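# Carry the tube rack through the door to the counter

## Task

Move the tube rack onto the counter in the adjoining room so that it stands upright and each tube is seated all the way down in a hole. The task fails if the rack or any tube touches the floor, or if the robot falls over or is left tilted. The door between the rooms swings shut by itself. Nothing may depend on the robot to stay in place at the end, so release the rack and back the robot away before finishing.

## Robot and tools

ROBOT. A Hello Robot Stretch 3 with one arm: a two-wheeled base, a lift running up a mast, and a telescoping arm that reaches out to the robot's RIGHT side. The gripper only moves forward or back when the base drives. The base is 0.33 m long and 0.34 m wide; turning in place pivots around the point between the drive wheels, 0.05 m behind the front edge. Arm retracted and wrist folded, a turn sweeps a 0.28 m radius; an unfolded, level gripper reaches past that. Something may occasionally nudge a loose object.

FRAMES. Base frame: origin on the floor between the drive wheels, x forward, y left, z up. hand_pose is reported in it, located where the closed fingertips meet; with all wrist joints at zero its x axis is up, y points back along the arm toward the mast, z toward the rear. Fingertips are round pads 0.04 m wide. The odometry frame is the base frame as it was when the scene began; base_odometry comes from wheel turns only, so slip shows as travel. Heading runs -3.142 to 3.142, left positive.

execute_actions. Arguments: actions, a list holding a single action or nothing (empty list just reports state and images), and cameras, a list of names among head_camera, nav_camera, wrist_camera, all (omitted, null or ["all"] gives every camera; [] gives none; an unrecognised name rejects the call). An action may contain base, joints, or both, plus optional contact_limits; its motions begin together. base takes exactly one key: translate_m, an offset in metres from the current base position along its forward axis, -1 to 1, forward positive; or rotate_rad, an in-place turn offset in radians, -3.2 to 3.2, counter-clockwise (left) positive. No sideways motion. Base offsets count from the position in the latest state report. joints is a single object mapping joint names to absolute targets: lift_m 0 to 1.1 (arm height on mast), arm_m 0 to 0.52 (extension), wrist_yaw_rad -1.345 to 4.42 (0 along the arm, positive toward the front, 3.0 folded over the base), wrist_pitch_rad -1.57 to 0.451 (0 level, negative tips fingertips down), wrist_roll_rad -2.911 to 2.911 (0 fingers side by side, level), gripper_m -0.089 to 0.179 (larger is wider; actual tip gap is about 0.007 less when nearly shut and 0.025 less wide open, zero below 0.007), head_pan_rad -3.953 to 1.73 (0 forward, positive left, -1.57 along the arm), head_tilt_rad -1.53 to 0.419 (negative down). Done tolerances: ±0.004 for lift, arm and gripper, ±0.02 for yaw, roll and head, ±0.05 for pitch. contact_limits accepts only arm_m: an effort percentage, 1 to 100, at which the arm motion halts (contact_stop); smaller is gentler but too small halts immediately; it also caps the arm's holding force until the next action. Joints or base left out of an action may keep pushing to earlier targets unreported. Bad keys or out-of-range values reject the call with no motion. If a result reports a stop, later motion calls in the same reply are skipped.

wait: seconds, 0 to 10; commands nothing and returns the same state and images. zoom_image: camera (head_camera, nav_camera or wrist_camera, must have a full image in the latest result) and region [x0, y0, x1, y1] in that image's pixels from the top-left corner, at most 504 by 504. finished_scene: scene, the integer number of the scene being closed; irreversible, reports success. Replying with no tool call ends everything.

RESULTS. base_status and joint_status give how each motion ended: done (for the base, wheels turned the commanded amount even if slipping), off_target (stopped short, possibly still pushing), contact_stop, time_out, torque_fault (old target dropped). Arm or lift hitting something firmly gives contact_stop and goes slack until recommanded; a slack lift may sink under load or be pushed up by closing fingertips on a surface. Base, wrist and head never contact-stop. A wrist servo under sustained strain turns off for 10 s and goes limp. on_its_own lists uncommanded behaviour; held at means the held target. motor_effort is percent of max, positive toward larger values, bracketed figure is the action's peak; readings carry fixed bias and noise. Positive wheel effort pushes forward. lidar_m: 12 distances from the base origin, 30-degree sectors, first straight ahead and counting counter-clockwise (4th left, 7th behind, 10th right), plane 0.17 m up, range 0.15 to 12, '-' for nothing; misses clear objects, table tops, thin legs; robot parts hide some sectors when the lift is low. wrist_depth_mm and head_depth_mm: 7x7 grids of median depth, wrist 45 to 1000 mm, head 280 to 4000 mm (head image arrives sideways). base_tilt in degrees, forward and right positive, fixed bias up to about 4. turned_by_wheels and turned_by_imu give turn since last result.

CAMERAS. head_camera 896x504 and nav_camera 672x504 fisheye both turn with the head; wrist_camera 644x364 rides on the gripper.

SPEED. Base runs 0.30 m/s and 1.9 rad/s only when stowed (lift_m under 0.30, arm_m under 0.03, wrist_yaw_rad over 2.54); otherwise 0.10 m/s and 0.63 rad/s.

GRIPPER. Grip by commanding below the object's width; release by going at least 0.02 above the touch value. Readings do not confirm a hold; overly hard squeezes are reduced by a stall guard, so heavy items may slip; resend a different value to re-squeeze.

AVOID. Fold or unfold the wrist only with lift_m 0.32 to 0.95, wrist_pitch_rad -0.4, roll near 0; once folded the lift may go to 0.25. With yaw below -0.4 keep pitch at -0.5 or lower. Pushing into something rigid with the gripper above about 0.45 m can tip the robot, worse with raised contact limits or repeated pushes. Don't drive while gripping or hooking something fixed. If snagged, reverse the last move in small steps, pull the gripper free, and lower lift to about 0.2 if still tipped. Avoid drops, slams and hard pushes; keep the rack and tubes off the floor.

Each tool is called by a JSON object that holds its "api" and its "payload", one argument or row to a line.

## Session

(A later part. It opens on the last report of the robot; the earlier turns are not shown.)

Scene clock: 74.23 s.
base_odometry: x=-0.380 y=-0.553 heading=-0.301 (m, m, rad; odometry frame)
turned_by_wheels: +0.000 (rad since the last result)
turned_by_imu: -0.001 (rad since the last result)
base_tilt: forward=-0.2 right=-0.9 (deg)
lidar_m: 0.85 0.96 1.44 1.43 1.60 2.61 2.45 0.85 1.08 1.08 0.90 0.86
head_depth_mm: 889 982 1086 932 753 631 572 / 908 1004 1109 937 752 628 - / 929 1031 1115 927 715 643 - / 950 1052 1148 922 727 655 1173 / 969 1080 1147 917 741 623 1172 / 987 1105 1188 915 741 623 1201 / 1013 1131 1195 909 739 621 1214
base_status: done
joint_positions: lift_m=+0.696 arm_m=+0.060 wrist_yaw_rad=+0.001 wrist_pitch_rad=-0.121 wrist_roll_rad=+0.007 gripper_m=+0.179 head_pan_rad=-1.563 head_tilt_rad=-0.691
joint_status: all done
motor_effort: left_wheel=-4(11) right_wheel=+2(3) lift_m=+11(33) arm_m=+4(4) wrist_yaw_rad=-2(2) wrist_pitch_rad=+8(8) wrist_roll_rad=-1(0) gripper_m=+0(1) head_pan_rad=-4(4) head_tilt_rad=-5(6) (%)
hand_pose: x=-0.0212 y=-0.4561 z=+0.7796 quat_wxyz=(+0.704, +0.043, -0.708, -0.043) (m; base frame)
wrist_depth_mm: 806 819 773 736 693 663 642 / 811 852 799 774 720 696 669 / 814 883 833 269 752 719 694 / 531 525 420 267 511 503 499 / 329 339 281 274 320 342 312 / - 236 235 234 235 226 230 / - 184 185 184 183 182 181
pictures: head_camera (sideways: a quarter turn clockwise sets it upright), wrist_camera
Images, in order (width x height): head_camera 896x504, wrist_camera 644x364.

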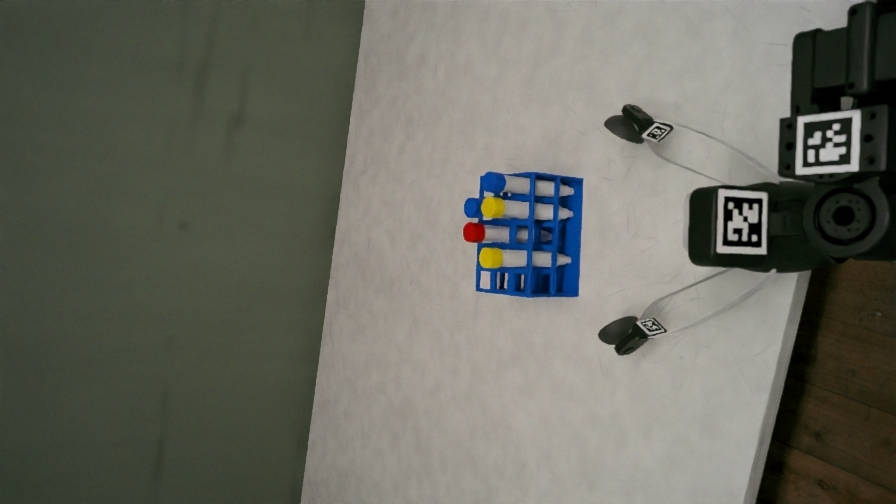

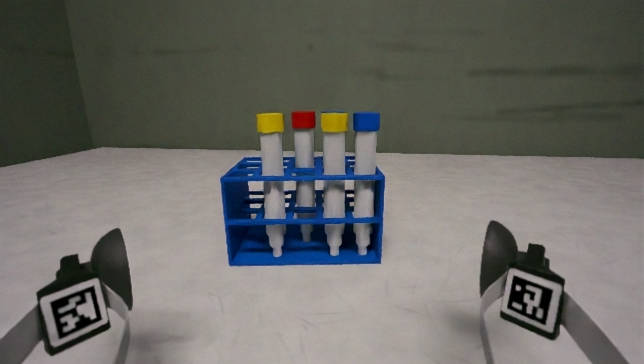

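{"api": "execute_actions", "payload": {
  "actions": [
    {"base":{"translate_m":0.007},"joints":{"arm_m":0.195}}
  ],
  "cameras": ["wrist_camera"]
}}

{"api": "execute_actions", "payload": {
  "actions": [
    {"joints":{"gripper_m":0.105}}
  ],
  "cameras": []
}}

{"api": "execute_actions", "payload": {
  "actions": [
    {"joints":{"lift_m":0.78}}
  ],
  "cameras": ["head_camera","wrist_camera"]
}}

Scene clock: 79.17 s.
base_odometry: x=-0.374 y=-0.555 heading=-0.301 (m, m, rad; odometry frame)
turned_by_wheels: +0.000 (rad since the last result)
turned_by_imu: -0.001 (rad since the last result)
base_tilt: forward=-0.1 right=-1.1 (deg)
lidar_m: 0.85 0.95 1.44 1.43 1.60 2.60 2.46 0.86 1.09 1.08 0.89 0.85
head_depth_mm: 891 985 1085 935 753 645 566 / 909 1006 1110 934 773 - 1165 / 928 1032 1122 925 740 - 575 / 951 1053 1153 923 723 612 1152 / 972 1077 1151 920 744 624 1172 / 988 1108 1193 913 742 623 1194 / 1012 1140 1194 914 738 621 1217
base_status: done
joint_positions: lift_m=+0.696 arm_m=+0.195 wrist_yaw_rad=+0.001 wrist_pitch_rad=-0.121 wrist_roll_rad=+0.007 gripper_m=+0.179 head_pan_rad=-1.563 head_tilt_rad=-0.691
joint_status: all done
motor_effort: left_wheel=-4(6) right_wheel=+2(5) lift_m=+11(11) arm_m=+4(8) wrist_yaw_rad=-2(2) wrist_pitch_rad=+8(8) wrist_roll_rad=-1(0) gripper_m=+0(1) head_pan_rad=-3(3) head_tilt_rad=-6(6) (%)
hand_pose: x=-0.0212 y=-0.5911 z=+0.7796 quat_wxyz=(+0.704, +0.043, -0.708, -0.043) (m; base frame)
wrist_depth_mm: 690 680 634 616 586 558 532 / 723 703 665 633 609 582 554 / 755 730 695 645 616 598 574 / 528 519 186 141 110 502 499 / 326 337 124 142 116 340 314 / - 119 121 148 121 115 229 / - 141 124 129 127 174 181
pictures: wrist_camera
Images, in order (width x height): wrist_camera 644x364.

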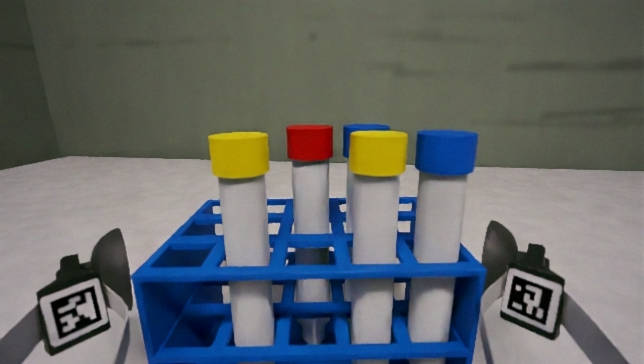

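Scene clock: 80.40 s.
base_odometry: x=-0.374 y=-0.555 heading=-0.301 (m, m, rad; odometry frame)
turned_by_wheels: +0.000 (rad since the last result)
turned_by_imu: +0.000 (rad since the last result)
base_tilt: forward=-0.1 right=-1.1 (deg)
lidar_m: 0.85 0.95 1.44 1.43 1.60 2.61 2.47 0.86 1.09 1.08 0.89 0.85
head_depth_mm: 887 984 1085 935 753 647 566 / 907 1008 1106 931 771 - 1162 / 929 1030 1123 924 744 - 575 / 947 1055 1145 917 714 614 1158 / 972 1082 1158 918 741 623 1179 / 991 1107 1194 918 741 623 1191 / 1016 1135 1193 913 737 620 1212
base_status: not commanded
joint_positions: lift_m=+0.696 arm_m=+0.195 wrist_yaw_rad=+0.001 wrist_pitch_rad=-0.121 wrist_roll_rad=+0.007 gripper_m=+0.106 head_pan_rad=-1.563 head_tilt_rad=-0.691
joint_status: all done
motor_effort: left_wheel=-4(4) right_wheel=+2(2) lift_m=+12(11) arm_m=+4(4) wrist_yaw_rad=-2(3) wrist_pitch_rad=+8(8) wrist_roll_rad=+0(1) gripper_m=-19(92) head_pan_rad=-4(3) head_tilt_rad=-6(6) (%)
hand_pose: x=-0.0212 y=-0.5911 z=+0.7796 quat_wxyz=(+0.704, +0.043, -0.708, -0.043) (m; base frame)
wrist_depth_mm: 698 670 638 609 586 553 528 / 733 705 665 636 606 575 558 / 759 740 688 651 124 606 583 / 526 525 203 154 127 502 492 / 327 325 131 141 131 318 314 / 235 145 157 164 140 243 228 / - 173 152 165 146 175 180
pictures: none
No camera images: the call's "cameras" was empty. Leave "cameras" out to get every camera's image.

Scene clock: 82.00 s.
base_odometry: x=-0.374 y=-0.555 heading=-0.301 (m, m, rad; odometry frame)
turned_by_wheels: +0.000 (rad since the last result)
turned_by_imu: +0.000 (rad since the last result)
base_tilt: forward=-0.1 right=-1.3 (deg)
lidar_m: 0.85 0.95 1.44 1.43 1.60 2.61 2.45 0.86 1.09 1.08 0.89 0.85
head_depth_mm: 893 988 1082 934 775 - - / 909 1005 1115 934 - 613 576 / 931 1034 1117 679 - 613 577 / 950 1056 1148 693 735 612 1157 / 969 1084 1164 939 744 625 1170 / 988 1108 1192 913 741 622 1198 / 1014 1138 1190 911 740 621 1210
base_status: not commanded
joint_positions: lift_m=+0.779 arm_m=+0.195 wrist_yaw_rad=+0.001 wrist_pitch_rad=-0.127 wrist_roll_rad=+0.007 gripper_m=+0.106 head_pan_rad=-1.563 head_tilt_rad=-0.691
joint_status: all done
motor_effort: left_wheel=-4(4) right_wheel=+3(2) lift_m=+41(40) arm_m=+4(4) wrist_yaw_rad=-2(2) wrist_pitch_rad=+10(10) wrist_roll_rad=+0(0) gripper_m=-19(19) head_pan_rad=-3(3) head_tilt_rad=-6(6) (%)
hand_pose: x=-0.0212 y=-0.5908 z=+0.8617 quat_wxyz=(+0.704, +0.045, -0.708, -0.045) (m; base frame)
wrist_depth_mm: 701 668 639 618 579 559 532 / 724 699 662 633 603 574 552 / 754 747 678 645 131 606 579 / 755 756 655 155 130 625 596 / 516 514 135 143 132 521 494 / 388 145 158 163 141 387 366 / 303 276 144 166 145 279 289
pictures: head_camera (sideways: a quarter turn clockwise sets it upright), wrist_camera
Images, in order (width x height): head_camera 896x504, wrist_camera 644x364.

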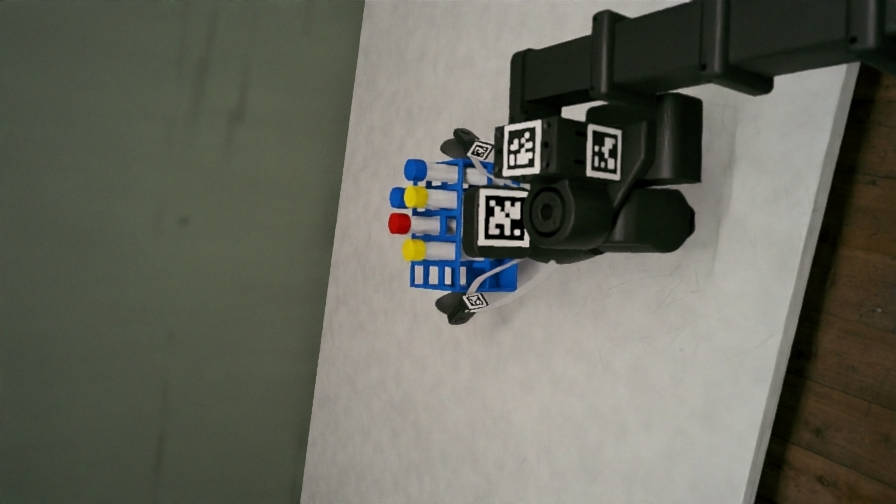

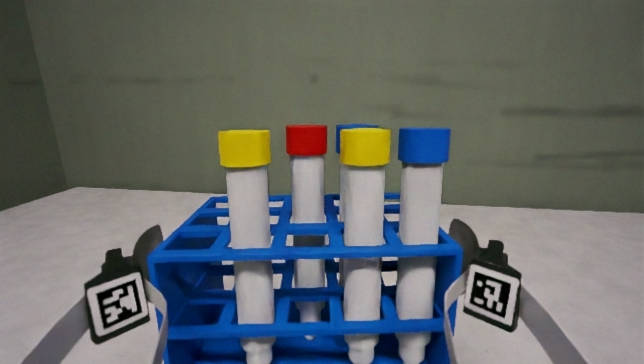

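{"api": "execute_actions", "payload": {
  "actions": [
    {"joints":{"arm_m":0.0}}
  ],
  "cameras": []
}}

{"api": "execute_actions", "payload": {
  "actions": [
    {"base":{"rotate_rad":2.72},"joints":{"wrist_yaw_rad":2.3,"head_pan_rad":-1.0,"head_tilt_rad":-0.5}}
  ],
  "cameras": []
}}

{"api": "execute_actions", "payload": {
  "actions": [
    {"base":{"translate_m":1}}
  ],
  "cameras": ["nav_camera"]
}}

{"api": "execute_actions", "payload": {
  "actions": [
    {"base":{"translate_m":0.78}}
  ],
  "cameras": []
}}

{"api": "execute_actions", "payload": {
  "actions": [
    {"base":{"rotate_rad":1.74},"joints":{"head_pan_rad":-3.14}}
  ]
}}

Scene clock: 90.80 s.
base_odometry: x=-0.374 y=-0.555 heading=-0.301 (m, m, rad; odometry frame)
turned_by_wheels: +0.000 (rad since the last result)
turned_by_imu: -0.001 (rad since the last result)
base_tilt: forward=-0.1 right=-1.0 (deg)
lidar_m: 0.85 0.95 1.44 1.43 1.61 2.61 2.46 0.86 1.09 1.08 0.89 0.85
head_depth_mm: 893 984 1089 934 753 631 560 / 911 1007 1111 933 770 629 565 / 929 1028 1122 930 506 546 - / 949 1057 1148 925 539 558 - / 965 1080 1160 919 753 610 1186 / 990 1109 1188 911 742 623 1195 / 1007 1136 1190 907 738 623 1220
base_status: not commanded
joint_positions: lift_m=+0.779 arm_m=+0.001 wrist_yaw_rad=+0.001 wrist_pitch_rad=-0.127 wrist_roll_rad=+0.007 gripper_m=+0.106 head_pan_rad=-1.563 head_tilt_rad=-0.691
joint_status: all done
motor_effort: left_wheel=-4(4) right_wheel=+2(2) lift_m=+40(40) arm_m=-5(7) wrist_yaw_rad=-2(2) wrist_pitch_rad=+10(10) wrist_roll_rad=+0(1) gripper_m=-19(19) head_pan_rad=-3(4) head_tilt_rad=-6(6) (%)
hand_pose: x=-0.0212 y=-0.3972 z=+0.8616 quat_wxyz=(+0.704, +0.046, -0.708, -0.045) (m; base frame)
wrist_depth_mm: 799 870 825 786 756 730 685 / 813 921 877 818 775 750 714 / 817 964 895 840 131 777 746 / 775 828 666 155 130 791 771 / 522 518 133 143 132 519 498 / 388 145 158 163 141 388 365 / 302 278 145 166 145 280 289
pictures: none
No camera images: the call's "cameras" was empty. Leave "cameras" out to get every camera's image.

Scene clock: 96.03 s.
base_odometry: x=-0.374 y=-0.555 heading=+2.419 (m, m, rad; odometry frame)
turned_by_wheels: +2.720 (rad since the last result)
turned_by_imu: +2.751 (rad since the last result)
base_tilt: forward=-0.1 right=-1.0 (deg)
lidar_m: 2.90 2.03 0.86 1.08 1.08 0.89 0.85 0.85 1.01 1.43 1.43 1.70
head_depth_mm: 1179 1264 1368 1481 1623 1659 1380 / 1221 1310 1421 1542 1706 1663 1378 / 1267 1365 1469 1617 1776 1665 1358 / 1305 1416 1531 1686 1850 1644 1360 / 1354 1463 1597 1766 1932 1643 1357 / 1389 1514 1651 1853 1999 1648 1360 / 1450 1593 1749 1965 2046 1638 1351
base_status: done
joint_positions: lift_m=+0.779 arm_m=+0.001 wrist_yaw_rad=+2.297 wrist_pitch_rad=-0.127 wrist_roll_rad=+0.007 gripper_m=+0.106 head_pan_rad=-1.007 head_tilt_rad=-0.507
joint_status: all done
motor_effort: left_wheel=-4(11) right_wheel=+3(6) lift_m=+40(40) arm_m=-4(5) wrist_yaw_rad=+3(7) wrist_pitch_rad=+10(10) wrist_roll_rad=+0(0) gripper_m=-19(19) head_pan_rad=+4(37) head_tilt_rad=+5(29) (%)
hand_pose: x=+0.1665 y=+0.0205 z=+0.8616 quat_wxyz=(+0.330, +0.664, -0.249, +0.623) (m; base frame)
wrist_depth_mm: 949 - - - - - - / 965 - - - - - - / 977 - - 157 130 - - / 843 839 658 155 130 - - / 518 522 133 143 132 - - / 389 145 158 163 141 - - / 654 - 144 166 146 - -
pictures: none
No camera images: the call's "cameras" was empty. Leave "cameras" out to get every camera's image.

Scene clock: 107.47 s.
base_odometry: x=-1.124 y=+0.106 heading=+2.419 (m, m, rad; odometry frame)
turned_by_wheels: +0.000 (rad since the last result)
turned_by_imu: -0.002 (rad since the last result)
base_tilt: forward=-0.2 right=-1.0 (deg)
lidar_m: 1.93 1.94 1.47 1.30 0.95 1.54 1.82 1.82 1.38 1.21 1.21 1.54
head_depth_mm: 994 1067 1151 1258 1374 1507 1375 / 1089 1163 1214 1297 1414 1562 1366 / 1139 1225 1330 1450 1591 1606 1362 / 1165 1271 1373 1513 1673 1652 1358 / 1219 1317 1443 1580 1769 1635 1359 / 1265 1374 1506 1662 1835 1638 1354 / 1310 1427 1572 1737 1889 1635 1355
base_status: done
joint_positions: lift_m=+0.779 arm_m=+0.001 wrist_yaw_rad=+2.297 wrist_pitch_rad=-0.127 wrist_roll_rad=+0.007 gripper_m=+0.106 head_pan_rad=-1.007 head_tilt_rad=-0.507
joint_status: not commanded
motor_effort: left_wheel=-4(5) right_wheel=+2(6) lift_m=+41(40) arm_m=-5(5) wrist_yaw_rad=+4(3) wrist_pitch_rad=+11(10) wrist_roll_rad=+0(0) gripper_m=-19(19) head_pan_rad=+4(3) head_tilt_rad=+5(5) (%)
hand_pose: x=+0.1665 y=+0.0205 z=+0.8616 quat_wxyz=(+0.330, +0.664, -0.249, +0.623) (m; base frame)
wrist_depth_mm: - - - - - - - / - - - - - - - / - - - 156 130 - - / - - - 155 130 - - / - - 134 143 133 - - / - 145 158 163 140 - - / - - 144 166 146 - -
pictures: nav_camera (sideways: a quarter turn counterclockwise sets it upright)
Images, in order (width x height): nav_camera 672x504.

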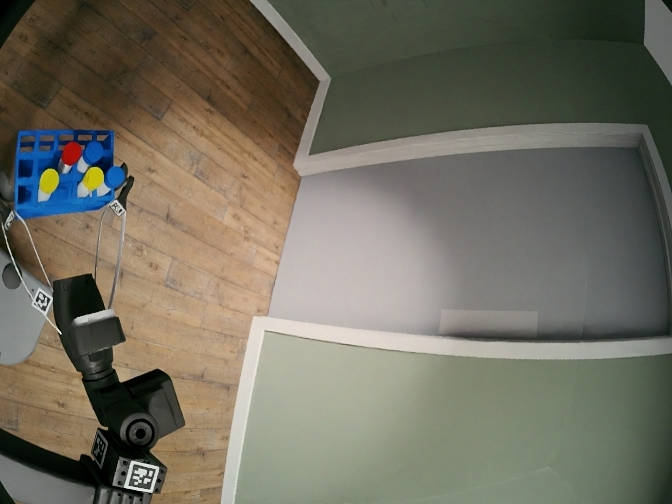

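Scene clock: 116.70 s.
base_odometry: x=-1.709 y=+0.622 heading=+2.419 (m, m, rad; odometry frame)
turned_by_wheels: +0.000 (rad since the last result)
turned_by_imu: -0.001 (rad since the last result)
base_tilt: forward=+0.0 right=-1.0 (deg)
lidar_m: 1.17 1.17 1.39 1.46 1.47 1.52 2.57 1.96 1.19 1.13 1.09 1.24
head_depth_mm: 921 986 1068 1150 1256 1394 1372 / 947 1018 1110 1204 1314 1466 1367 / 972 1058 1148 1258 1387 1517 1362 / 932 1009 1107 1213 1365 1519 1362 / 975 1054 1152 1264 1418 1545 1353 / 1005 1093 1202 1319 1485 1592 1355 / 1046 1143 1253 1387 1566 1626 1354
base_status: done
joint_positions: lift_m=+0.779 arm_m=+0.001 wrist_yaw_rad=+2.297 wrist_pitch_rad=-0.127 wrist_roll_rad=+0.007 gripper_m=+0.106 head_pan_rad=-1.007 head_tilt_rad=-0.507
joint_status: not commanded
motor_effort: left_wheel=-4(7) right_wheel=+2(6) lift_m=+41(40) arm_m=-5(5) wrist_yaw_rad=+3(3) wrist_pitch_rad=+10(10) wrist_roll_rad=+0(1) gripper_m=-18(19) head_pan_rad=+3(4) head_tilt_rad=+6(5) (%)
hand_pose: x=+0.1665 y=+0.0206 z=+0.8616 quat_wxyz=(+0.330, +0.664, -0.249, +0.623) (m; base frame)
wrist_depth_mm: - - - - - 912 841 / - - - - - 960 855 / - - - 157 130 - 885 / - - - 156 130 - 928 / - - 133 143 132 - 942 / - 145 158 164 141 - 983 / - - 144 166 146 - -
pictures: none
No camera images: the call's "cameras" was empty. Leave "cameras" out to get every camera's image.

Scene clock: 120.40 s.
base_odometry: x=-1.709 y=+0.622 heading=-2.125 (m, m, rad; odometry frame)
turned_by_wheels: +1.740 (rad since the last result)
turned_by_imu: +1.759 (rad since the last result)
base_tilt: forward=+0.0 right=-1.0 (deg)
lidar_m: 1.47 1.50 1.52 2.58 1.56 1.18 1.12 1.09 1.23 1.17 1.20 1.55
head_depth_mm: 958 1042 1133 1245 1386 1501 1441 / 956 1034 1138 1249 1392 1533 1450 / 956 1039 1132 1242 1379 1524 1434 / 958 1033 1126 1242 1381 1525 1392 / 955 1032 1120 1238 1374 1502 1351 / 953 1031 1126 1229 1371 1500 1355 / 949 1023 1107 1198 1299 1412 1348
base_status: done
joint_positions: lift_m=+0.779 arm_m=+0.001 wrist_yaw_rad=+2.297 wrist_pitch_rad=-0.127 wrist_roll_rad=+0.007 gripper_m=+0.106 head_pan_rad=-3.133 head_tilt_rad=-0.507
joint_status: all done
motor_effort: left_wheel=-5(11) right_wheel=+3(5) lift_m=+40(40) arm_m=-5(5) wrist_yaw_rad=+3(3) wrist_pitch_rad=+10(10) wrist_roll_rad=+0(1) gripper_m=-18(19) head_pan_rad=-3(45) head_tilt_rad=+4(5) (%)
hand_pose: x=+0.1665 y=+0.0205 z=+0.8616 quat_wxyz=(+0.330, +0.664, -0.249, +0.623) (m; base frame)
wrist_depth_mm: - - - - - - - / - - - - - - - / - - - 158 130 - - / - - - 156 130 - - / - - 133 143 132 - - / - 145 158 164 141 - - / - - 145 166 146 - -
pictures: head_camera (sideways: a quarter turn clockwise sets it upright), nav_camera (sideways: a quarter turn counterclockwise sets it upright), wrist_camera
Images, in order (width x height): head_camera 896x504, nav_camera 672x504, wrist_camera 644x364.

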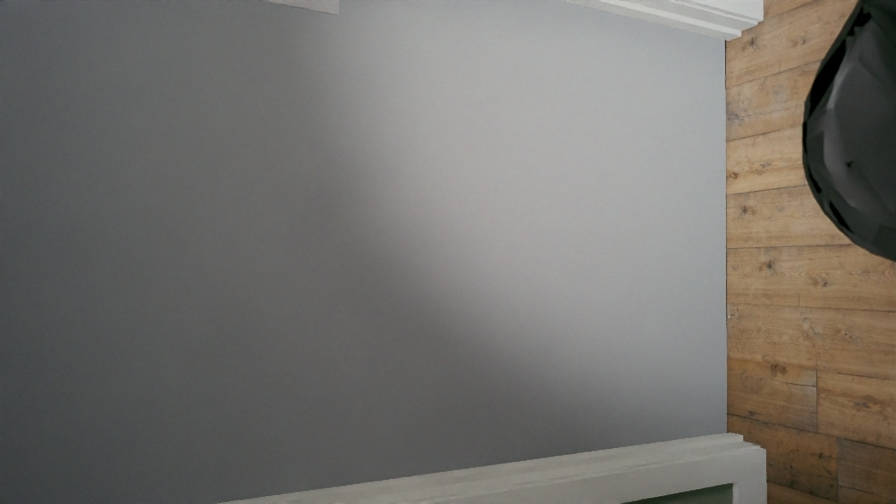

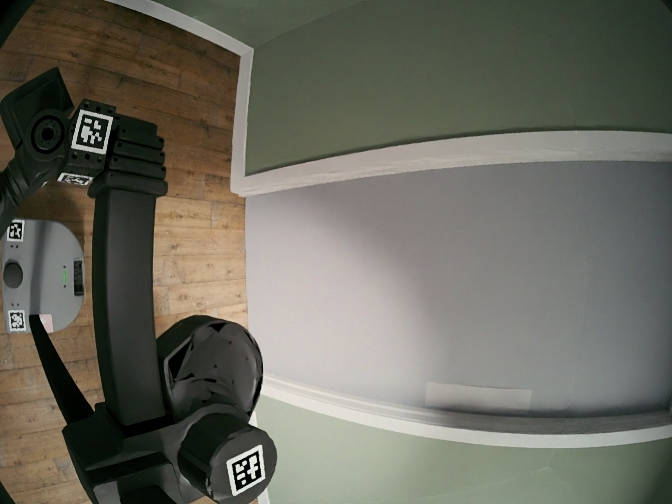

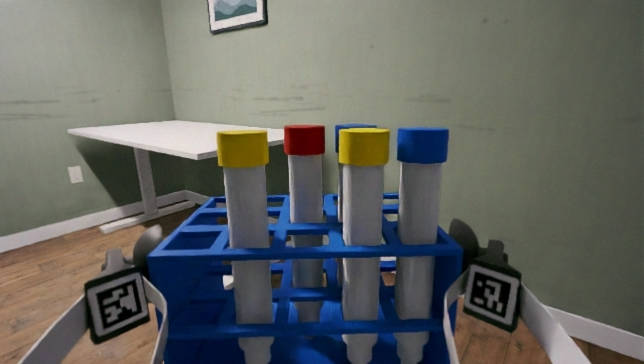

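{"api": "execute_actions", "payload": {
  "actions": [
    {"base":{"rotate_rad":-2.99},"joints":{"head_pan_rad":0,"wrist_yaw_rad":-0.35}}
  ],
  "cameras": []
}}

{"api": "execute_actions", "payload": {
  "actions": [
    {"base":{"translate_m":0.8},"joints":{"head_tilt_rad":-1.0}}
  ],
  "cameras": []
}}

{"api": "execute_actions", "payload": {
  "actions": [
    {"base":{"rotate_rad":-0.09}}
  ],
  "cameras": ["nav_camera","wrist_camera"]
}}

Scene clock: 131.93 s.
base_odometry: x=-1.709 y=+0.622 heading=+1.169 (m, m, rad; odometry frame)
turned_by_wheels: -2.990 (rad since the last result)
turned_by_imu: -3.027 (rad since the last result)
base_tilt: forward=-0.1 right=-1.2 (deg)
lidar_m: 1.09 1.10 1.19 1.17 1.25 1.49 1.47 1.52 2.32 2.58 1.35 1.14
head_depth_mm: 922 992 1085 1187 1305 1456 1371 / 931 1004 1093 1198 1331 1483 1368 / 938 1014 1099 1212 1341 1497 1368 / 953 1027 1121 1231 1353 1518 1363 / 961 1035 1138 1242 1376 1517 1358 / 959 1028 1111 1209 1307 1471 1364 / 900 976 1071 1176 1318 1481 1352
base_status: done
joint_positions: lift_m=+0.779 arm_m=+0.001 wrist_yaw_rad=-0.347 wrist_pitch_rad=-0.127 wrist_roll_rad=+0.007 gripper_m=+0.106 head_pan_rad=-0.007 head_tilt_rad=-0.507
joint_status: all done
motor_effort: left_wheel=+3(11) right_wheel=-2(4) lift_m=+40(40) arm_m=-5(5) wrist_yaw_rad=-4(7) wrist_pitch_rad=+10(10) wrist_roll_rad=+0(0) gripper_m=-19(19) head_pan_rad=+3(45) head_tilt_rad=+5(5) (%)
hand_pose: x=-0.1070 y=-0.3822 z=+0.8616 quat_wxyz=(+0.685, -0.078, -0.705, -0.166) (m; base frame)
wrist_depth_mm: - - - - - - - / - - - - - - - / - - - - 130 - - / - - - 156 130 - - / - - 134 143 132 - - / - 145 158 163 141 - - / - - 145 166 146 - -
pictures: none
No camera images: the call's "cameras" was empty. Leave "cameras" out to get every camera's image.

Scene clock: 141.37 s.
base_odometry: x=-1.396 y=+1.358 heading=+1.169 (m, m, rad; odometry frame)
turned_by_wheels: +0.000 (rad since the last result)
turned_by_imu: -0.002 (rad since the last result)
base_tilt: forward=-0.1 right=-1.0 (deg)
lidar_m: 0.33 0.36 0.38 1.09 1.17 1.73 2.26 2.19 2.70 0.70 0.43 0.34
head_depth_mm: 287 315 378 473 632 951 1137 / 288 319 385 483 649 991 1130 / 288 324 391 495 671 1036 1130 / 292 328 397 502 688 1086 1125 / 292 333 403 515 709 1137 1120 / 294 337 411 526 731 1079 1116 / 297 342 419 539 713 908 1118
base_status: done
joint_positions: lift_m=+0.779 arm_m=+0.001 wrist_yaw_rad=-0.347 wrist_pitch_rad=-0.127 wrist_roll_rad=+0.007 gripper_m=+0.106 head_pan_rad=-0.007 head_tilt_rad=-0.987
joint_status: all done
motor_effort: left_wheel=+3(9) right_wheel=-2(4) lift_m=+40(40) arm_m=-5(4) wrist_yaw_rad=-4(4) wrist_pitch_rad=+10(10) wrist_roll_rad=-1(0) gripper_m=-19(19) head_pan_rad=+4(3) head_tilt_rad=-8(47) (%)
hand_pose: x=-0.1070 y=-0.3822 z=+0.8616 quat_wxyz=(+0.685, -0.078, -0.705, -0.166) (m; base frame)
wrist_depth_mm: 546 - - - - - - / 528 - - - - - - / 519 - - - 131 - - / 504 952 - 155 131 - - / 492 764 137 143 132 - - / 468 145 158 163 141 - - / 410 740 145 166 146 - -
pictures: none
No camera images: the call's "cameras" was empty. Leave "cameras" out to get every camera's image.

Scene clock: 142.27 s.
base_odometry: x=-1.396 y=+1.358 heading=+1.079 (m, m, rad; odometry frame)
turned_by_wheels: -0.090 (rad since the last result)
turned_by_imu: -0.091 (rad since the last result)
base_tilt: forward=+0.0 right=-1.0 (deg)
lidar_m: 0.33 0.34 0.36 1.02 1.13 1.56 2.26 2.19 2.75 0.94 0.47 0.34
head_depth_mm: 288 324 391 493 672 1051 1135 / 289 325 393 497 678 1067 1135 / 289 326 394 499 682 1069 1122 / 290 327 396 502 686 1082 1121 / 292 328 398 504 689 1101 1125 / 292 329 399 507 698 1106 1127 / 293 330 400 510 700 917 1119
base_status: done
joint_positions: lift_m=+0.779 arm_m=+0.001 wrist_yaw_rad=-0.348 wrist_pitch_rad=-0.127 wrist_roll_rad=+0.007 gripper_m=+0.106 head_pan_rad=-0.007 head_tilt_rad=-0.987
joint_status: not commanded
motor_effort: left_wheel=+4(9) right_wheel=-2(5) lift_m=+40(40) arm_m=-5(5) wrist_yaw_rad=-4(4) wrist_pitch_rad=+10(10) wrist_roll_rad=+0(1) gripper_m=-19(19) head_pan_rad=+3(3) head_tilt_rad=-8(8) (%)
hand_pose: x=-0.1070 y=-0.3822 z=+0.8616 quat_wxyz=(+0.685, -0.078, -0.705, -0.166) (m; base frame)
wrist_depth_mm: 768 - - - - - - / 730 - - - - - - / 700 - - - 129 - - / 668 - - 156 130 - - / 649 - 136 143 133 - - / 605 145 158 164 141 - - / 541 - 145 166 146 - -
pictures: nav_camera (sideways: a quarter turn counterclockwise sets it upright), wrist_camera
Images, in order (width x height): nav_camera 672x504, wrist_camera 644x364.

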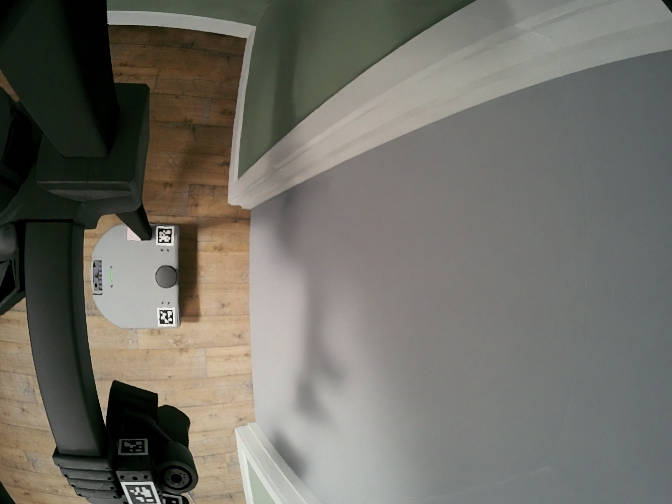

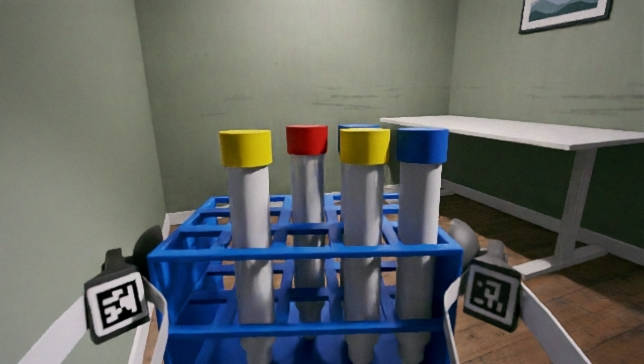

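{"api": "execute_actions", "payload": {
  "actions": [
    {"base":{"rotate_rad":-0.06}}
  ],
  "cameras": []
}}

{"api": "execute_actions", "payload": {
  "actions": [
    {"base":{"translate_m":0.45},"joints":{"head_pan_rad":-0.8}}
  ],
  "cameras": ["nav_camera","wrist_camera"]
}}

Scene clock: 146.20 s.
base_odometry: x=-1.396 y=+1.358 heading=+1.019 (m, m, rad; odometry frame)
turned_by_wheels: -0.060 (rad since the last result)
turned_by_imu: -0.061 (rad since the last result)
base_tilt: forward=+0.1 right=-1.0 (deg)
lidar_m: 0.33 0.34 0.37 0.83 1.12 1.48 2.26 2.19 2.80 1.20 0.50 0.35
head_depth_mm: 291 331 402 514 706 1132 1128 / 293 330 400 510 702 1118 1139 / 292 328 398 507 695 1105 1124 / 291 328 396 504 687 1092 1122 / 290 326 395 500 683 1077 1118 / 289 325 392 497 678 1063 1125 / 288 324 391 493 670 915 1105
base_status: done
joint_positions: lift_m=+0.779 arm_m=+0.001 wrist_yaw_rad=-0.348 wrist_pitch_rad=-0.127 wrist_roll_rad=+0.007 gripper_m=+0.106 head_pan_rad=-0.007 head_tilt_rad=-0.988
joint_status: not commanded
motor_effort: left_wheel=+3(8) right_wheel=-2(4) lift_m=+40(40) arm_m=-5(5) wrist_yaw_rad=-4(3) wrist_pitch_rad=+10(10) wrist_roll_rad=+0(1) gripper_m=-18(18) head_pan_rad=+4(3) head_tilt_rad=-8(8) (%)
hand_pose: x=-0.1070 y=-0.3822 z=+0.8616 quat_wxyz=(+0.685, -0.078, -0.705, -0.166) (m; base frame)
wrist_depth_mm: - - - - - - - / 946 - - - - - - / 873 - - - 131 - - / 839 - - 156 131 - - / 795 - 133 143 132 - - / 730 145 158 163 141 - - / 649 - 145 166 146 - -
pictures: none
No camera images: the call's "cameras" was empty. Leave "cameras" out to get every camera's image.

Scene clock: 152.43 s.
base_odometry: x=-1.160 y=+1.742 heading=+1.019 (m, m, rad; odometry frame)
turned_by_wheels: +0.000 (rad since the last result)
turned_by_imu: +0.363 (rad since the last result)
base_tilt: forward=-0.1 right=-1.1 (deg)
lidar_m: - - 0.15 0.19 1.30 2.40 2.52 3.00 0.64 2.05 0.28 0.15
head_depth_mm: 2358 2100 1802 1570 1391 1240 - / 397 554 1685 1550 1388 1248 1129 / 301 356 478 727 1315 1236 1138 / - 293 332 419 599 1047 1124 / - - - 313 373 510 802 / - - - - 300 337 443 / - - - - - - 316
base_status: done
joint_positions: lift_m=+0.780 arm_m=+0.001 wrist_yaw_rad=-0.350 wrist_pitch_rad=-0.130 wrist_roll_rad=+0.007 gripper_m=+0.106 head_pan_rad=-0.793 head_tilt_rad=-0.997
joint_status: all done
motor_effort: left_wheel=-1(100) right_wheel=+1(45) lift_m=+28(40) arm_m=-3(5) wrist_yaw_rad=-1(6) wrist_pitch_rad=+11(12) wrist_roll_rad=+0(0) gripper_m=-19(19) head_pan_rad=-4(43) head_tilt_rad=-2(8) (%)
hand_pose: x=-0.1075 y=-0.3818 z=+0.8615 quat_wxyz=(+0.685, -0.078, -0.705, -0.168) (m; base frame)
wrist_depth_mm: - - - 384 382 - - / - - - 399 398 - - / - - - 394 398 - - / - - - 157 135 - - / - - 133 143 133 - - / - 145 158 163 140 - - / - - 142 166 143 - -
pictures: nav_camera (sideways: a quarter turn counterclockwise sets it upright), wrist_camera
Images, in order (width x height): nav_camera 672x504, wrist_camera 644x364.

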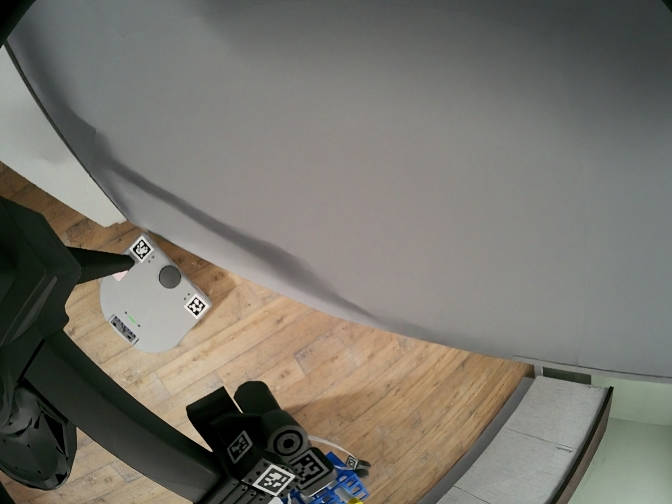

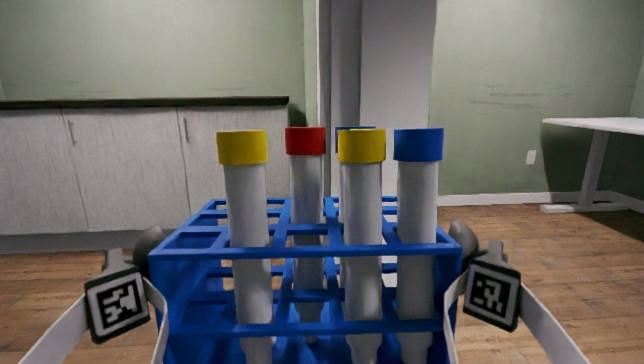

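{"api": "execute_actions", "payload": {
  "actions": [
    {"base":{"translate_m":-0.1}}
  ],
  "cameras": []
}}

{"api": "execute_actions", "payload": {
  "actions": [
    {"base":{"rotate_rad":-0.65}}
  ],
  "cameras": []
}}

{"api": "execute_actions", "payload": {
  "actions": [
    {"base":{"translate_m":0.25}}
  ],
  "cameras": ["nav_camera","wrist_camera"]
}}

Scene clock: 158.13 s.
base_odometry: x=-1.213 y=+1.657 heading=+1.019 (m, m, rad; odometry frame)
turned_by_wheels: +0.000 (rad since the last result)
turned_by_imu: -0.001 (rad since the last result)
base_tilt: forward=+0.1 right=-1.1 (deg)
lidar_m: - 0.15 0.18 0.30 1.33 2.46 2.42 2.98 0.61 0.46 0.17 0.15
head_depth_mm: - - 328 511 1318 1250 - / - - - 365 662 1231 1124 / - - - 310 434 937 1140 / - - - - 339 537 1096 / - - - - 296 377 706 / - - - - - 315 453 / - - - - - - 336
base_status: done
joint_positions: lift_m=+0.780 arm_m=+0.001 wrist_yaw_rad=-0.350 wrist_pitch_rad=-0.130 wrist_roll_rad=+0.007 gripper_m=+0.106 head_pan_rad=-0.793 head_tilt_rad=-0.997
joint_status: not commanded
motor_effort: left_wheel=-2(10) right_wheel=+1(2) lift_m=+28(28) arm_m=-3(3) wrist_yaw_rad=-1(1) wrist_pitch_rad=+11(11) wrist_roll_rad=+0(0) gripper_m=-19(19) head_pan_rad=-3(3) head_tilt_rad=-1(2) (%)
hand_pose: x=-0.1075 y=-0.3818 z=+0.8615 quat_wxyz=(+0.685, -0.078, -0.705, -0.168) (m; base frame)
wrist_depth_mm: - - - 340 - - - / - - - 354 - - - / - - - 357 132 - - / - - 136 157 135 - - / - - 136 143 133 - - / 375 145 159 164 140 - - / 358 - 142 166 142 - -
pictures: none
No camera images: the call's "cameras" was empty. Leave "cameras" out to get every camera's image.

Scene clock: 162.20 s.
base_odometry: x=-1.213 y=+1.657 heading=+0.370 (m, m, rad; odometry frame)
turned_by_wheels: -0.650 (rad since the last result)
turned_by_imu: -0.496 (rad since the last result)
base_tilt: forward=-0.1 right=-1.0 (deg)
lidar_m: - - 0.15 0.18 0.30 1.36 2.53 2.39 2.92 0.61 0.21 0.15
head_depth_mm: 366 569 1769 923 1177 1249 - / - 344 509 1057 1323 1242 1131 / - - 329 462 857 1222 1138 / - - - 315 421 724 1124 / - - - - 309 388 631 / - - - - - 303 361 / - - - - - - -
base_status: done
joint_positions: lift_m=+0.780 arm_m=+0.001 wrist_yaw_rad=-0.350 wrist_pitch_rad=-0.130 wrist_roll_rad=+0.007 gripper_m=+0.106 head_pan_rad=-0.795 head_tilt_rad=-0.997
joint_status: not commanded
motor_effort: left_wheel=+18(100) right_wheel=-1(15) lift_m=+28(28) arm_m=-3(3) wrist_yaw_rad=+0(5) wrist_pitch_rad=+11(11) wrist_roll_rad=+0(0) gripper_m=-19(19) head_pan_rad=-2(4) head_tilt_rad=-2(2) (%)
hand_pose: x=-0.1076 y=-0.3817 z=+0.8615 quat_wxyz=(+0.685, -0.078, -0.705, -0.168) (m; base frame)
wrist_depth_mm: 650 - - - - - - / 543 - - - - - - / 467 - - 158 131 - - / 344 - - 157 134 - - / 332 - 133 144 133 - - / 337 145 159 164 140 - - / 343 749 142 166 143 - -
pictures: none
No camera images: the call's "cameras" was empty. Leave "cameras" out to get every camera's image.

Scene clock: 167.40 s.
base_odometry: x=-0.980 y=+1.747 heading=+0.370 (m, m, rad; odometry frame)
turned_by_wheels: +0.000 (rad since the last result)
turned_by_imu: +0.278 (rad since the last result)
base_tilt: forward=-0.1 right=-1.0 (deg)
lidar_m: 0.23 0.17 0.17 0.18 0.25 1.75 2.74 2.59 0.63 0.64 2.16 0.57
head_depth_mm: 2296 2097 1792 1566 1391 1242 - / 2433 2112 1771 1559 1396 1242 1129 / 2522 2093 1795 1553 1387 1238 1144 / 2433 2097 1791 1554 1378 1236 1141 / 2317 2082 1782 1552 1379 1233 1120 / 2149 2078 1767 1534 1354 1204 1077 / 2033 2049 1761 1057 868 760 680
base_status: done
joint_positions: lift_m=+0.780 arm_m=+0.001 wrist_yaw_rad=-0.350 wrist_pitch_rad=-0.130 wrist_roll_rad=+0.007 gripper_m=+0.106 head_pan_rad=-0.795 head_tilt_rad=-0.997
joint_status: not commanded
motor_effort: left_wheel=+12(100) right_wheel=+2(6) lift_m=+28(28) arm_m=-4(3) wrist_yaw_rad=+0(0) wrist_pitch_rad=+12(11) wrist_roll_rad=+0(1) gripper_m=-19(19) head_pan_rad=-3(2) head_tilt_rad=-2(2) (%)
hand_pose: x=-0.1076 y=-0.3817 z=+0.8615 quat_wxyz=(+0.685, -0.078, -0.705, -0.168) (m; base frame)
wrist_depth_mm: - - - 361 - - - / - - - 379 - - - / - - - 158 131 - - / - - 647 158 135 - - / - - 134 143 133 - - / - 145 158 163 141 - - / - - 142 167 143 - -
pictures: nav_camera (sideways: a quarter turn counterclockwise sets it upright), wrist_camera
Images, in order (width x height): nav_camera 672x504, wrist_camera 644x364.

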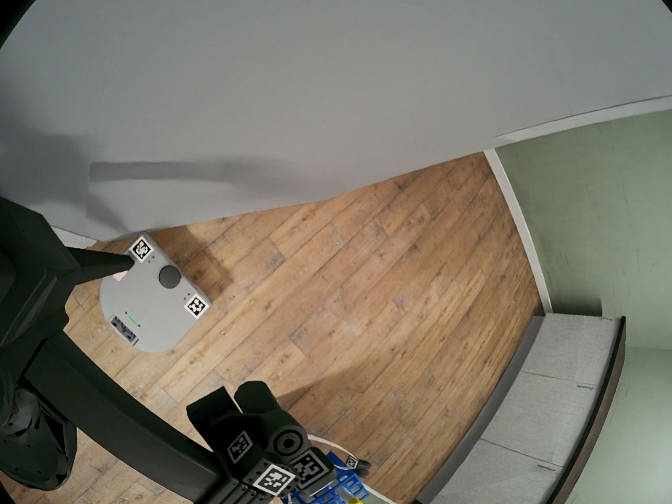

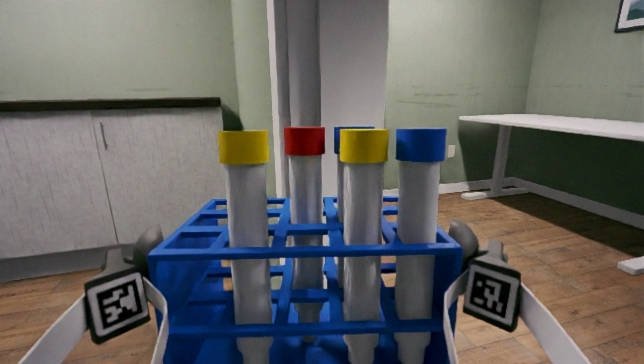

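{"api": "execute_actions", "payload": {
  "actions": [
    {"base":{"rotate_rad":-0.3},"joints":{"wrist_yaw_rad":0.6}}
  ],
  "cameras": []
}}

{"api": "execute_actions", "payload": {
  "actions": [
    {"base":{"translate_m":0.35}}
  ],
  "cameras": ["nav_camera"]
}}

Scene clock: 171.00 s.
base_odometry: x=-0.980 y=+1.747 heading=+0.070 (m, m, rad; odometry frame)
turned_by_wheels: -0.300 (rad since the last result)
turned_by_imu: -0.302 (rad since the last result)
base_tilt: forward=-0.2 right=-1.3 (deg)
lidar_m: 0.37 0.21 0.18 0.18 0.20 0.35 2.50 2.59 2.96 0.63 2.04 2.26
head_depth_mm: 1968 2104 1801 489 1407 - - / 2057 2095 1780 528 1380 1245 1126 / 2216 2115 1778 1554 1380 1236 1144 / 2334 2085 1783 1558 1373 1237 1138 / 2438 2107 1777 1543 1381 1238 1120 / 2521 2082 1779 1549 1375 1228 1119 / 2369 2064 1778 1540 1367 1231 1004
base_status: done
joint_positions: lift_m=+0.780 arm_m=+0.001 wrist_yaw_rad=+0.596 wrist_pitch_rad=-0.130 wrist_roll_rad=+0.007 gripper_m=+0.106 head_pan_rad=-0.795 head_tilt_rad=-0.997
joint_status: all done
motor_effort: left_wheel=+10(81) right_wheel=-2(3) lift_m=+28(28) arm_m=-3(3) wrist_yaw_rad=+4(7) wrist_pitch_rad=+11(11) wrist_roll_rad=+0(0) gripper_m=-19(19) head_pan_rad=-3(2) head_tilt_rad=-2(1) (%)
hand_pose: x=+0.1195 y=-0.3537 z=+0.8615 quat_wxyz=(+0.686, +0.252, -0.663, +0.162) (m; base frame)
wrist_depth_mm: - - - - - 589 295 / - - - - - 536 300 / - - - 160 - 498 310 / - - - 157 133 396 323 / - - 133 144 133 375 336 / - 145 159 164 141 369 350 / - - 142 166 144 416 370
pictures: none
No camera images: the call's "cameras" was empty. Leave "cameras" out to get every camera's image.

Scene clock: 176.57 s.
base_odometry: x=-0.631 y=+1.772 heading=+0.070 (m, m, rad; odometry frame)
turned_by_wheels: +0.000 (rad since the last result)
turned_by_imu: -0.001 (rad since the last result)
base_tilt: forward=+0.0 right=-1.1 (deg)
lidar_m: 1.67 0.23 0.18 0.17 0.18 0.27 2.66 2.87 0.71 1.01 1.95 1.87
head_depth_mm: 1866 2081 1803 488 1411 - - / 1997 2107 1806 529 1387 1242 1129 / 2118 2094 1787 1560 1386 1242 1138 / 2304 2084 1781 1552 1375 1242 1140 / 2417 2093 1772 1555 1368 1235 1123 / 2261 2091 1770 1557 1369 1228 1115 / 2006 2061 1769 1542 1371 1231 1117
base_status: done
joint_positions: lift_m=+0.780 arm_m=+0.001 wrist_yaw_rad=+0.597 wrist_pitch_rad=-0.130 wrist_roll_rad=+0.007 gripper_m=+0.106 head_pan_rad=-0.795 head_tilt_rad=-0.997
joint_status: not commanded
motor_effort: left_wheel=+6(54) right_wheel=-1(4) lift_m=+28(29) arm_m=-3(3) wrist_yaw_rad=+3(4) wrist_pitch_rad=+11(11) wrist_roll_rad=+0(0) gripper_m=-19(19) head_pan_rad=-2(2) head_tilt_rad=-2(2) (%)
hand_pose: x=+0.1197 y=-0.3535 z=+0.8615 quat_wxyz=(+0.686, +0.252, -0.663, +0.163) (m; base frame)
wrist_depth_mm: - - - - - - - / - - - - - - - / - - - 159 - - 952 / - - 135 157 133 - 924 / - - 137 143 133 - 914 / - 145 159 164 140 - 871 / - - 142 166 145 - 793
pictures: nav_camera (sideways: a quarter turn counterclockwise sets it upright)
Images, in order (width x height): nav_camera 672x504.

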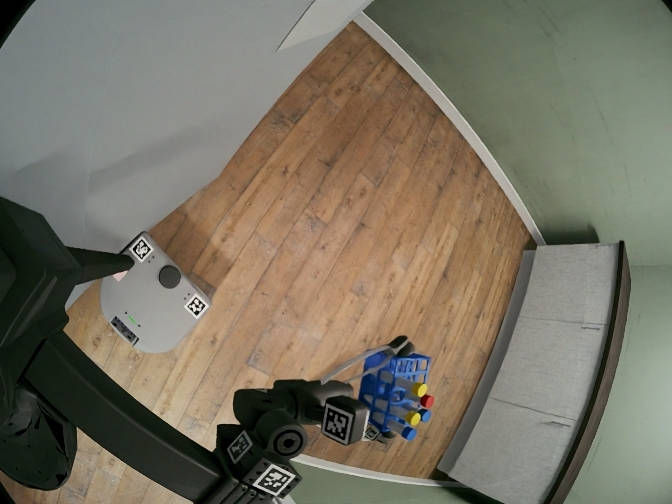

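{"api": "execute_actions", "payload": {
  "actions": [
    {"base":{"translate_m":0.75},"joints":{"lift_m":1.0,"wrist_yaw_rad":0}}
  ],
  "cameras": []
}}

{"api": "execute_actions", "payload": {
  "actions": [
    {"base":{"rotate_rad":-1.36},"joints":{"head_pan_rad":0,"head_tilt_rad":-0.4}}
  ],
  "cameras": []
}}

{"api": "execute_actions", "payload": {
  "actions": [
    {"base":{"translate_m":1}}
  ],
  "cameras": ["nav_camera"]
}}

Scene clock: 188.33 s.
base_odometry: x=+0.117 y=+1.825 heading=+0.070 (m, m, rad; odometry frame)
turned_by_wheels: +0.000 (rad since the last result)
turned_by_imu: -0.002 (rad since the last result)
base_tilt: forward=-0.2 right=-1.1 (deg)
lidar_m: 0.94 0.94 1.13 1.33 1.33 1.32 0.67 0.58 1.41 1.79 1.71 1.05
head_depth_mm: 1710 1979 1795 1553 1387 1242 1127 / 2072 2049 1802 1559 1383 1246 1129 / 1931 2086 1798 1553 1378 1233 1139 / 1627 1941 1777 1549 1382 1237 1144 / 1405 1628 1732 1561 1381 1228 1120 / 1236 1419 1626 1550 1377 1232 1119 / 1110 1246 1410 1509 1377 1225 1121
base_status: done
joint_positions: lift_m=+0.999 arm_m=+0.001 wrist_yaw_rad=+0.003 wrist_pitch_rad=-0.130 wrist_roll_rad=+0.007 gripper_m=+0.106 head_pan_rad=-0.795 head_tilt_rad=-0.997
joint_status: all done
motor_effort: left_wheel=+2(18) right_wheel=-2(4) lift_m=+40(41) arm_m=-3(4) wrist_yaw_rad=-4(8) wrist_pitch_rad=+11(11) wrist_roll_rad=+0(0) gripper_m=-19(19) head_pan_rad=-2(2) head_tilt_rad=-1(2) (%)
hand_pose: x=-0.0208 y=-0.3970 z=+1.0809 quat_wxyz=(+0.704, +0.047, -0.708, -0.045) (m; base frame)
wrist_depth_mm: - - - - - - - / - - - - - - - / - - - 158 - - - / - - 136 157 132 - - / - - 138 143 133 - - / - 145 159 163 141 - - / - - 142 166 144 - -
pictures: none
No camera images: the call's "cameras" was empty. Leave "cameras" out to get every camera's image.

Scene clock: 191.43 s.
base_odometry: x=+0.117 y=+1.825 heading=-1.289 (m, m, rad; odometry frame)
turned_by_wheels: -1.360 (rad since the last result)
turned_by_imu: -1.376 (rad since the last result)
base_tilt: forward=+0.0 right=-1.2 (deg)
lidar_m: 1.79 1.32 0.97 0.93 0.97 1.34 1.33 1.38 1.22 1.18 1.23 1.68
head_depth_mm: 2089 2242 2041 1915 2069 1852 1495 / 2126 2261 2011 1921 2059 1836 1477 / 2132 2233 1989 1895 2055 1827 1472 / 2112 2262 1970 1886 2038 1841 1467 / 2110 2267 1945 1926 2047 1813 1463 / 2127 2251 1917 1893 2042 1825 1466 / 2111 2299 1902 1885 2042 1807 1456
base_status: done
joint_positions: lift_m=+0.999 arm_m=+0.001 wrist_yaw_rad=+0.003 wrist_pitch_rad=-0.130 wrist_roll_rad=+0.007 gripper_m=+0.106 head_pan_rad=-0.007 head_tilt_rad=-0.409
joint_status: all done
motor_effort: left_wheel=+3(9) right_wheel=-2(4) lift_m=+40(41) arm_m=-3(4) wrist_yaw_rad=-4(5) wrist_pitch_rad=+11(12) wrist_roll_rad=+0(0) gripper_m=-19(18) head_pan_rad=+3(42) head_tilt_rad=+6(49) (%)
hand_pose: x=-0.0208 y=-0.3970 z=+1.0809 quat_wxyz=(+0.704, +0.047, -0.708, -0.045) (m; base frame)
wrist_depth_mm: 857 855 866 869 890 882 872 / 907 884 903 897 915 897 934 / 925 931 940 158 130 970 956 / 985 982 201 157 132 - - / - - 135 143 133 - - / - 145 159 164 140 - - / - - 143 166 144 - -
pictures: none
No camera images: the call's "cameras" was empty. Leave "cameras" out to get every camera's image.

Scene clock: 202.40 s.
base_odometry: x=+0.395 y=+0.864 heading=-1.289 (m, m, rad; odometry frame)
turned_by_wheels: +0.000 (rad since the last result)
turned_by_imu: -0.002 (rad since the last result)
base_tilt: forward=+0.0 right=-1.1 (deg)
lidar_m: 0.79 0.82 0.96 0.93 0.97 1.33 2.32 1.67 1.23 1.19 1.13 0.83
head_depth_mm: 1213 1293 1389 1074 869 948 1041 / 1209 1299 1390 1069 871 947 1040 / 1213 1297 1386 1067 870 942 1043 / 1227 1295 1389 1055 871 947 1039 / 1219 1302 1395 1051 866 944 1043 / 1217 1298 1389 1042 868 945 1038 / 1219 1302 1394 1033 865 944 1036
base_status: done
joint_positions: lift_m=+0.999 arm_m=+0.001 wrist_yaw_rad=+0.003 wrist_pitch_rad=-0.130 wrist_roll_rad=+0.007 gripper_m=+0.106 head_pan_rad=-0.007 head_tilt_rad=-0.408
joint_status: not commanded
motor_effort: left_wheel=+3(9) right_wheel=-2(3) lift_m=+41(41) arm_m=-3(3) wrist_yaw_rad=-4(4) wrist_pitch_rad=+11(11) wrist_roll_rad=-1(0) gripper_m=-19(19) head_pan_rad=+3(3) head_tilt_rad=+5(6) (%)
hand_pose: x=-0.0208 y=-0.3970 z=+1.0809 quat_wxyz=(+0.704, +0.047, -0.708, -0.045) (m; base frame)
wrist_depth_mm: 858 872 871 885 870 890 879 / 891 905 917 904 908 912 938 / 942 963 954 158 940 960 986 / 985 983 136 157 132 - - / - - 137 143 133 - - / - 145 159 163 141 - - / 928 - 143 166 144 - -
pictures: nav_camera (sideways: a quarter turn counterclockwise sets it upright)
Images, in order (width x height): nav_camera 672x504.

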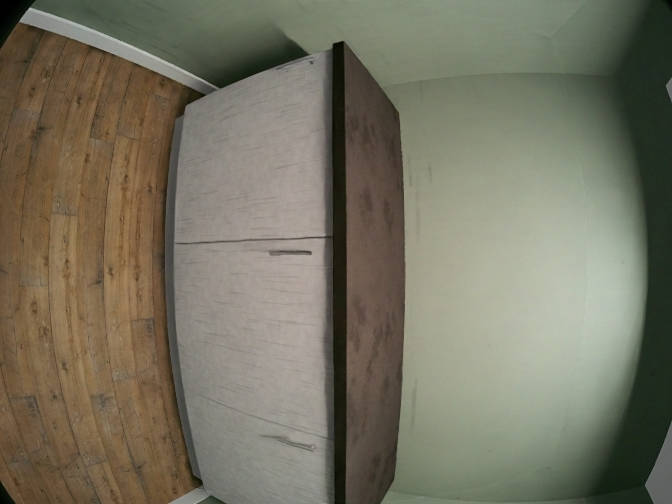

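{"api": "execute_actions", "payload": {
  "actions": [
    {"base":{"translate_m":0.37}}
  ],
  "cameras": []
}}

{"api": "execute_actions", "payload": {
  "actions": [
    {"base":{"rotate_rad":1.55},"joints":{"head_pan_rad":-1.57,"head_tilt_rad":-0.6}}
  ],
  "cameras": []
}}

{"api": "execute_actions", "payload": {
  "actions": [
    {"joints":{"arm_m":0.3,"lift_m":0.93}}
  ],
  "cameras": ["wrist_camera"]
}}

Scene clock: 211.47 s.
base_odometry: x=+0.498 y=+0.508 heading=-1.289 (m, m, rad; odometry frame)
turned_by_wheels: +0.000 (rad since the last result)
turned_by_imu: -0.001 (rad since the last result)
base_tilt: forward=-0.2 right=-1.1 (deg)
lidar_m: 0.42 0.44 0.60 0.93 0.96 1.32 2.70 1.68 1.23 1.19 0.61 0.44
head_depth_mm: 884 945 1006 1054 731 554 488 / 882 945 1008 1053 728 552 487 / 886 944 1010 1050 724 548 518 / 884 949 1016 1049 719 547 517 / 887 946 1013 1053 720 545 517 / 889 946 1012 1060 713 542 515 / 886 944 1013 1053 710 540 514
base_status: done
joint_positions: lift_m=+0.999 arm_m=+0.001 wrist_yaw_rad=+0.003 wrist_pitch_rad=-0.130 wrist_roll_rad=+0.007 gripper_m=+0.106 head_pan_rad=-0.007 head_tilt_rad=-0.408
joint_status: not commanded
motor_effort: left_wheel=+3(10) right_wheel=-2(3) lift_m=+40(40) arm_m=-3(4) wrist_yaw_rad=-4(4) wrist_pitch_rad=+11(12) wrist_roll_rad=+0(0) gripper_m=-19(19) head_pan_rad=+4(4) head_tilt_rad=+7(6) (%)
hand_pose: x=-0.0208 y=-0.3970 z=+1.0809 quat_wxyz=(+0.704, +0.047, -0.708, -0.045) (m; base frame)
wrist_depth_mm: 855 848 869 874 889 896 897 / 901 916 918 907 919 922 939 / 930 938 941 157 937 959 963 / - 978 135 157 132 - - / 591 722 138 143 134 - - / 526 145 158 164 141 - - / 509 745 142 166 145 - -
pictures: none
No camera images: the call's "cameras" was empty. Leave "cameras" out to get every camera's image.

Scene clock: 214.87 s.
base_odometry: x=+0.498 y=+0.508 heading=+0.261 (m, m, rad; odometry frame)
turned_by_wheels: +1.550 (rad since the last result)
turned_by_imu: +1.568 (rad since the last result)
base_tilt: forward=-0.1 right=-1.0 (deg)
lidar_m: 0.93 0.96 1.30 2.70 1.71 1.24 1.19 0.62 0.44 0.42 0.44 0.58
head_depth_mm: 886 973 1028 793 - - - / 882 972 1020 641 - - - / 887 975 1028 - - - - / 886 976 1011 467 - 601 697 / 887 977 1003 631 534 578 693 / 886 978 998 710 548 586 694 / 892 975 988 706 548 586 696
base_status: done
joint_positions: lift_m=+0.999 arm_m=+0.001 wrist_yaw_rad=+0.002 wrist_pitch_rad=-0.130 wrist_roll_rad=+0.007 gripper_m=+0.106 head_pan_rad=-1.563 head_tilt_rad=-0.592
joint_status: all done
motor_effort: left_wheel=-4(9) right_wheel=+2(5) lift_m=+40(41) arm_m=-3(3) wrist_yaw_rad=-4(4) wrist_pitch_rad=+11(12) wrist_roll_rad=+0(1) gripper_m=-19(19) head_pan_rad=-4(44) head_tilt_rad=-5(30) (%)
hand_pose: x=-0.0209 y=-0.3970 z=+1.0809 quat_wxyz=(+0.704, +0.047, -0.708, -0.046) (m; base frame)
wrist_depth_mm: 727 736 733 749 758 762 769 / 764 769 775 782 789 801 803 / 794 806 803 158 809 836 848 / 825 831 201 157 132 862 859 / 587 586 137 144 133 586 570 / 426 145 159 164 141 440 415 / 350 314 142 166 145 317 328
pictures: none
No camera images: the call's "cameras" was empty. Leave "cameras" out to get every camera's image.

Scene clock: 218.30 s.
base_odometry: x=+0.498 y=+0.508 heading=+0.261 (m, m, rad; odometry frame)
turned_by_wheels: +0.000 (rad since the last result)
turned_by_imu: -0.001 (rad since the last result)
base_tilt: forward=-0.1 right=-1.1 (deg)
lidar_m: 0.93 0.96 1.30 2.69 1.71 1.24 1.19 0.62 0.44 0.42 0.44 0.58
head_depth_mm: 884 973 1039 - 541 587 702 / 885 971 1025 663 558 589 698 / 886 968 - - 554 589 697 / 885 973 706 684 553 588 697 / 888 974 1021 713 550 575 696 / 887 974 997 708 549 587 697 / 890 978 992 704 547 585 698
base_status: not commanded
joint_positions: lift_m=+0.931 arm_m=+0.300 wrist_yaw_rad=+0.002 wrist_pitch_rad=-0.130 wrist_roll_rad=+0.007 gripper_m=+0.106 head_pan_rad=-1.563 head_tilt_rad=-0.593
joint_status: all done
motor_effort: left_wheel=-4(4) right_wheel=+2(2) lift_m=+12(40) arm_m=+4(6) wrist_yaw_rad=-3(4) wrist_pitch_rad=+11(11) wrist_roll_rad=-1(1) gripper_m=-19(19) head_pan_rad=-3(4) head_tilt_rad=-5(5) (%)
hand_pose: x=-0.0210 y=-0.6956 z=+1.0122 quat_wxyz=(+0.703, +0.047, -0.708, -0.046) (m; base frame)
wrist_depth_mm: 461 464 468 470 478 479 485 / 476 483 486 496 496 507 509 / 500 502 505 158 508 527 531 / 523 529 201 157 133 554 559 / 419 419 135 143 133 425 405 / 307 145 159 163 141 315 299 / 245 226 142 166 145 227 236
pictures: wrist_camera
Images, in order (width x height): wrist_camera 644x364.

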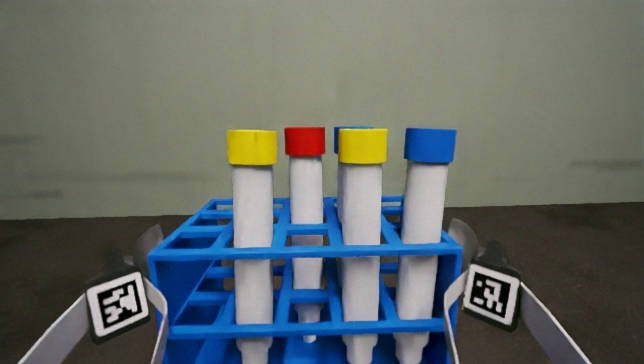

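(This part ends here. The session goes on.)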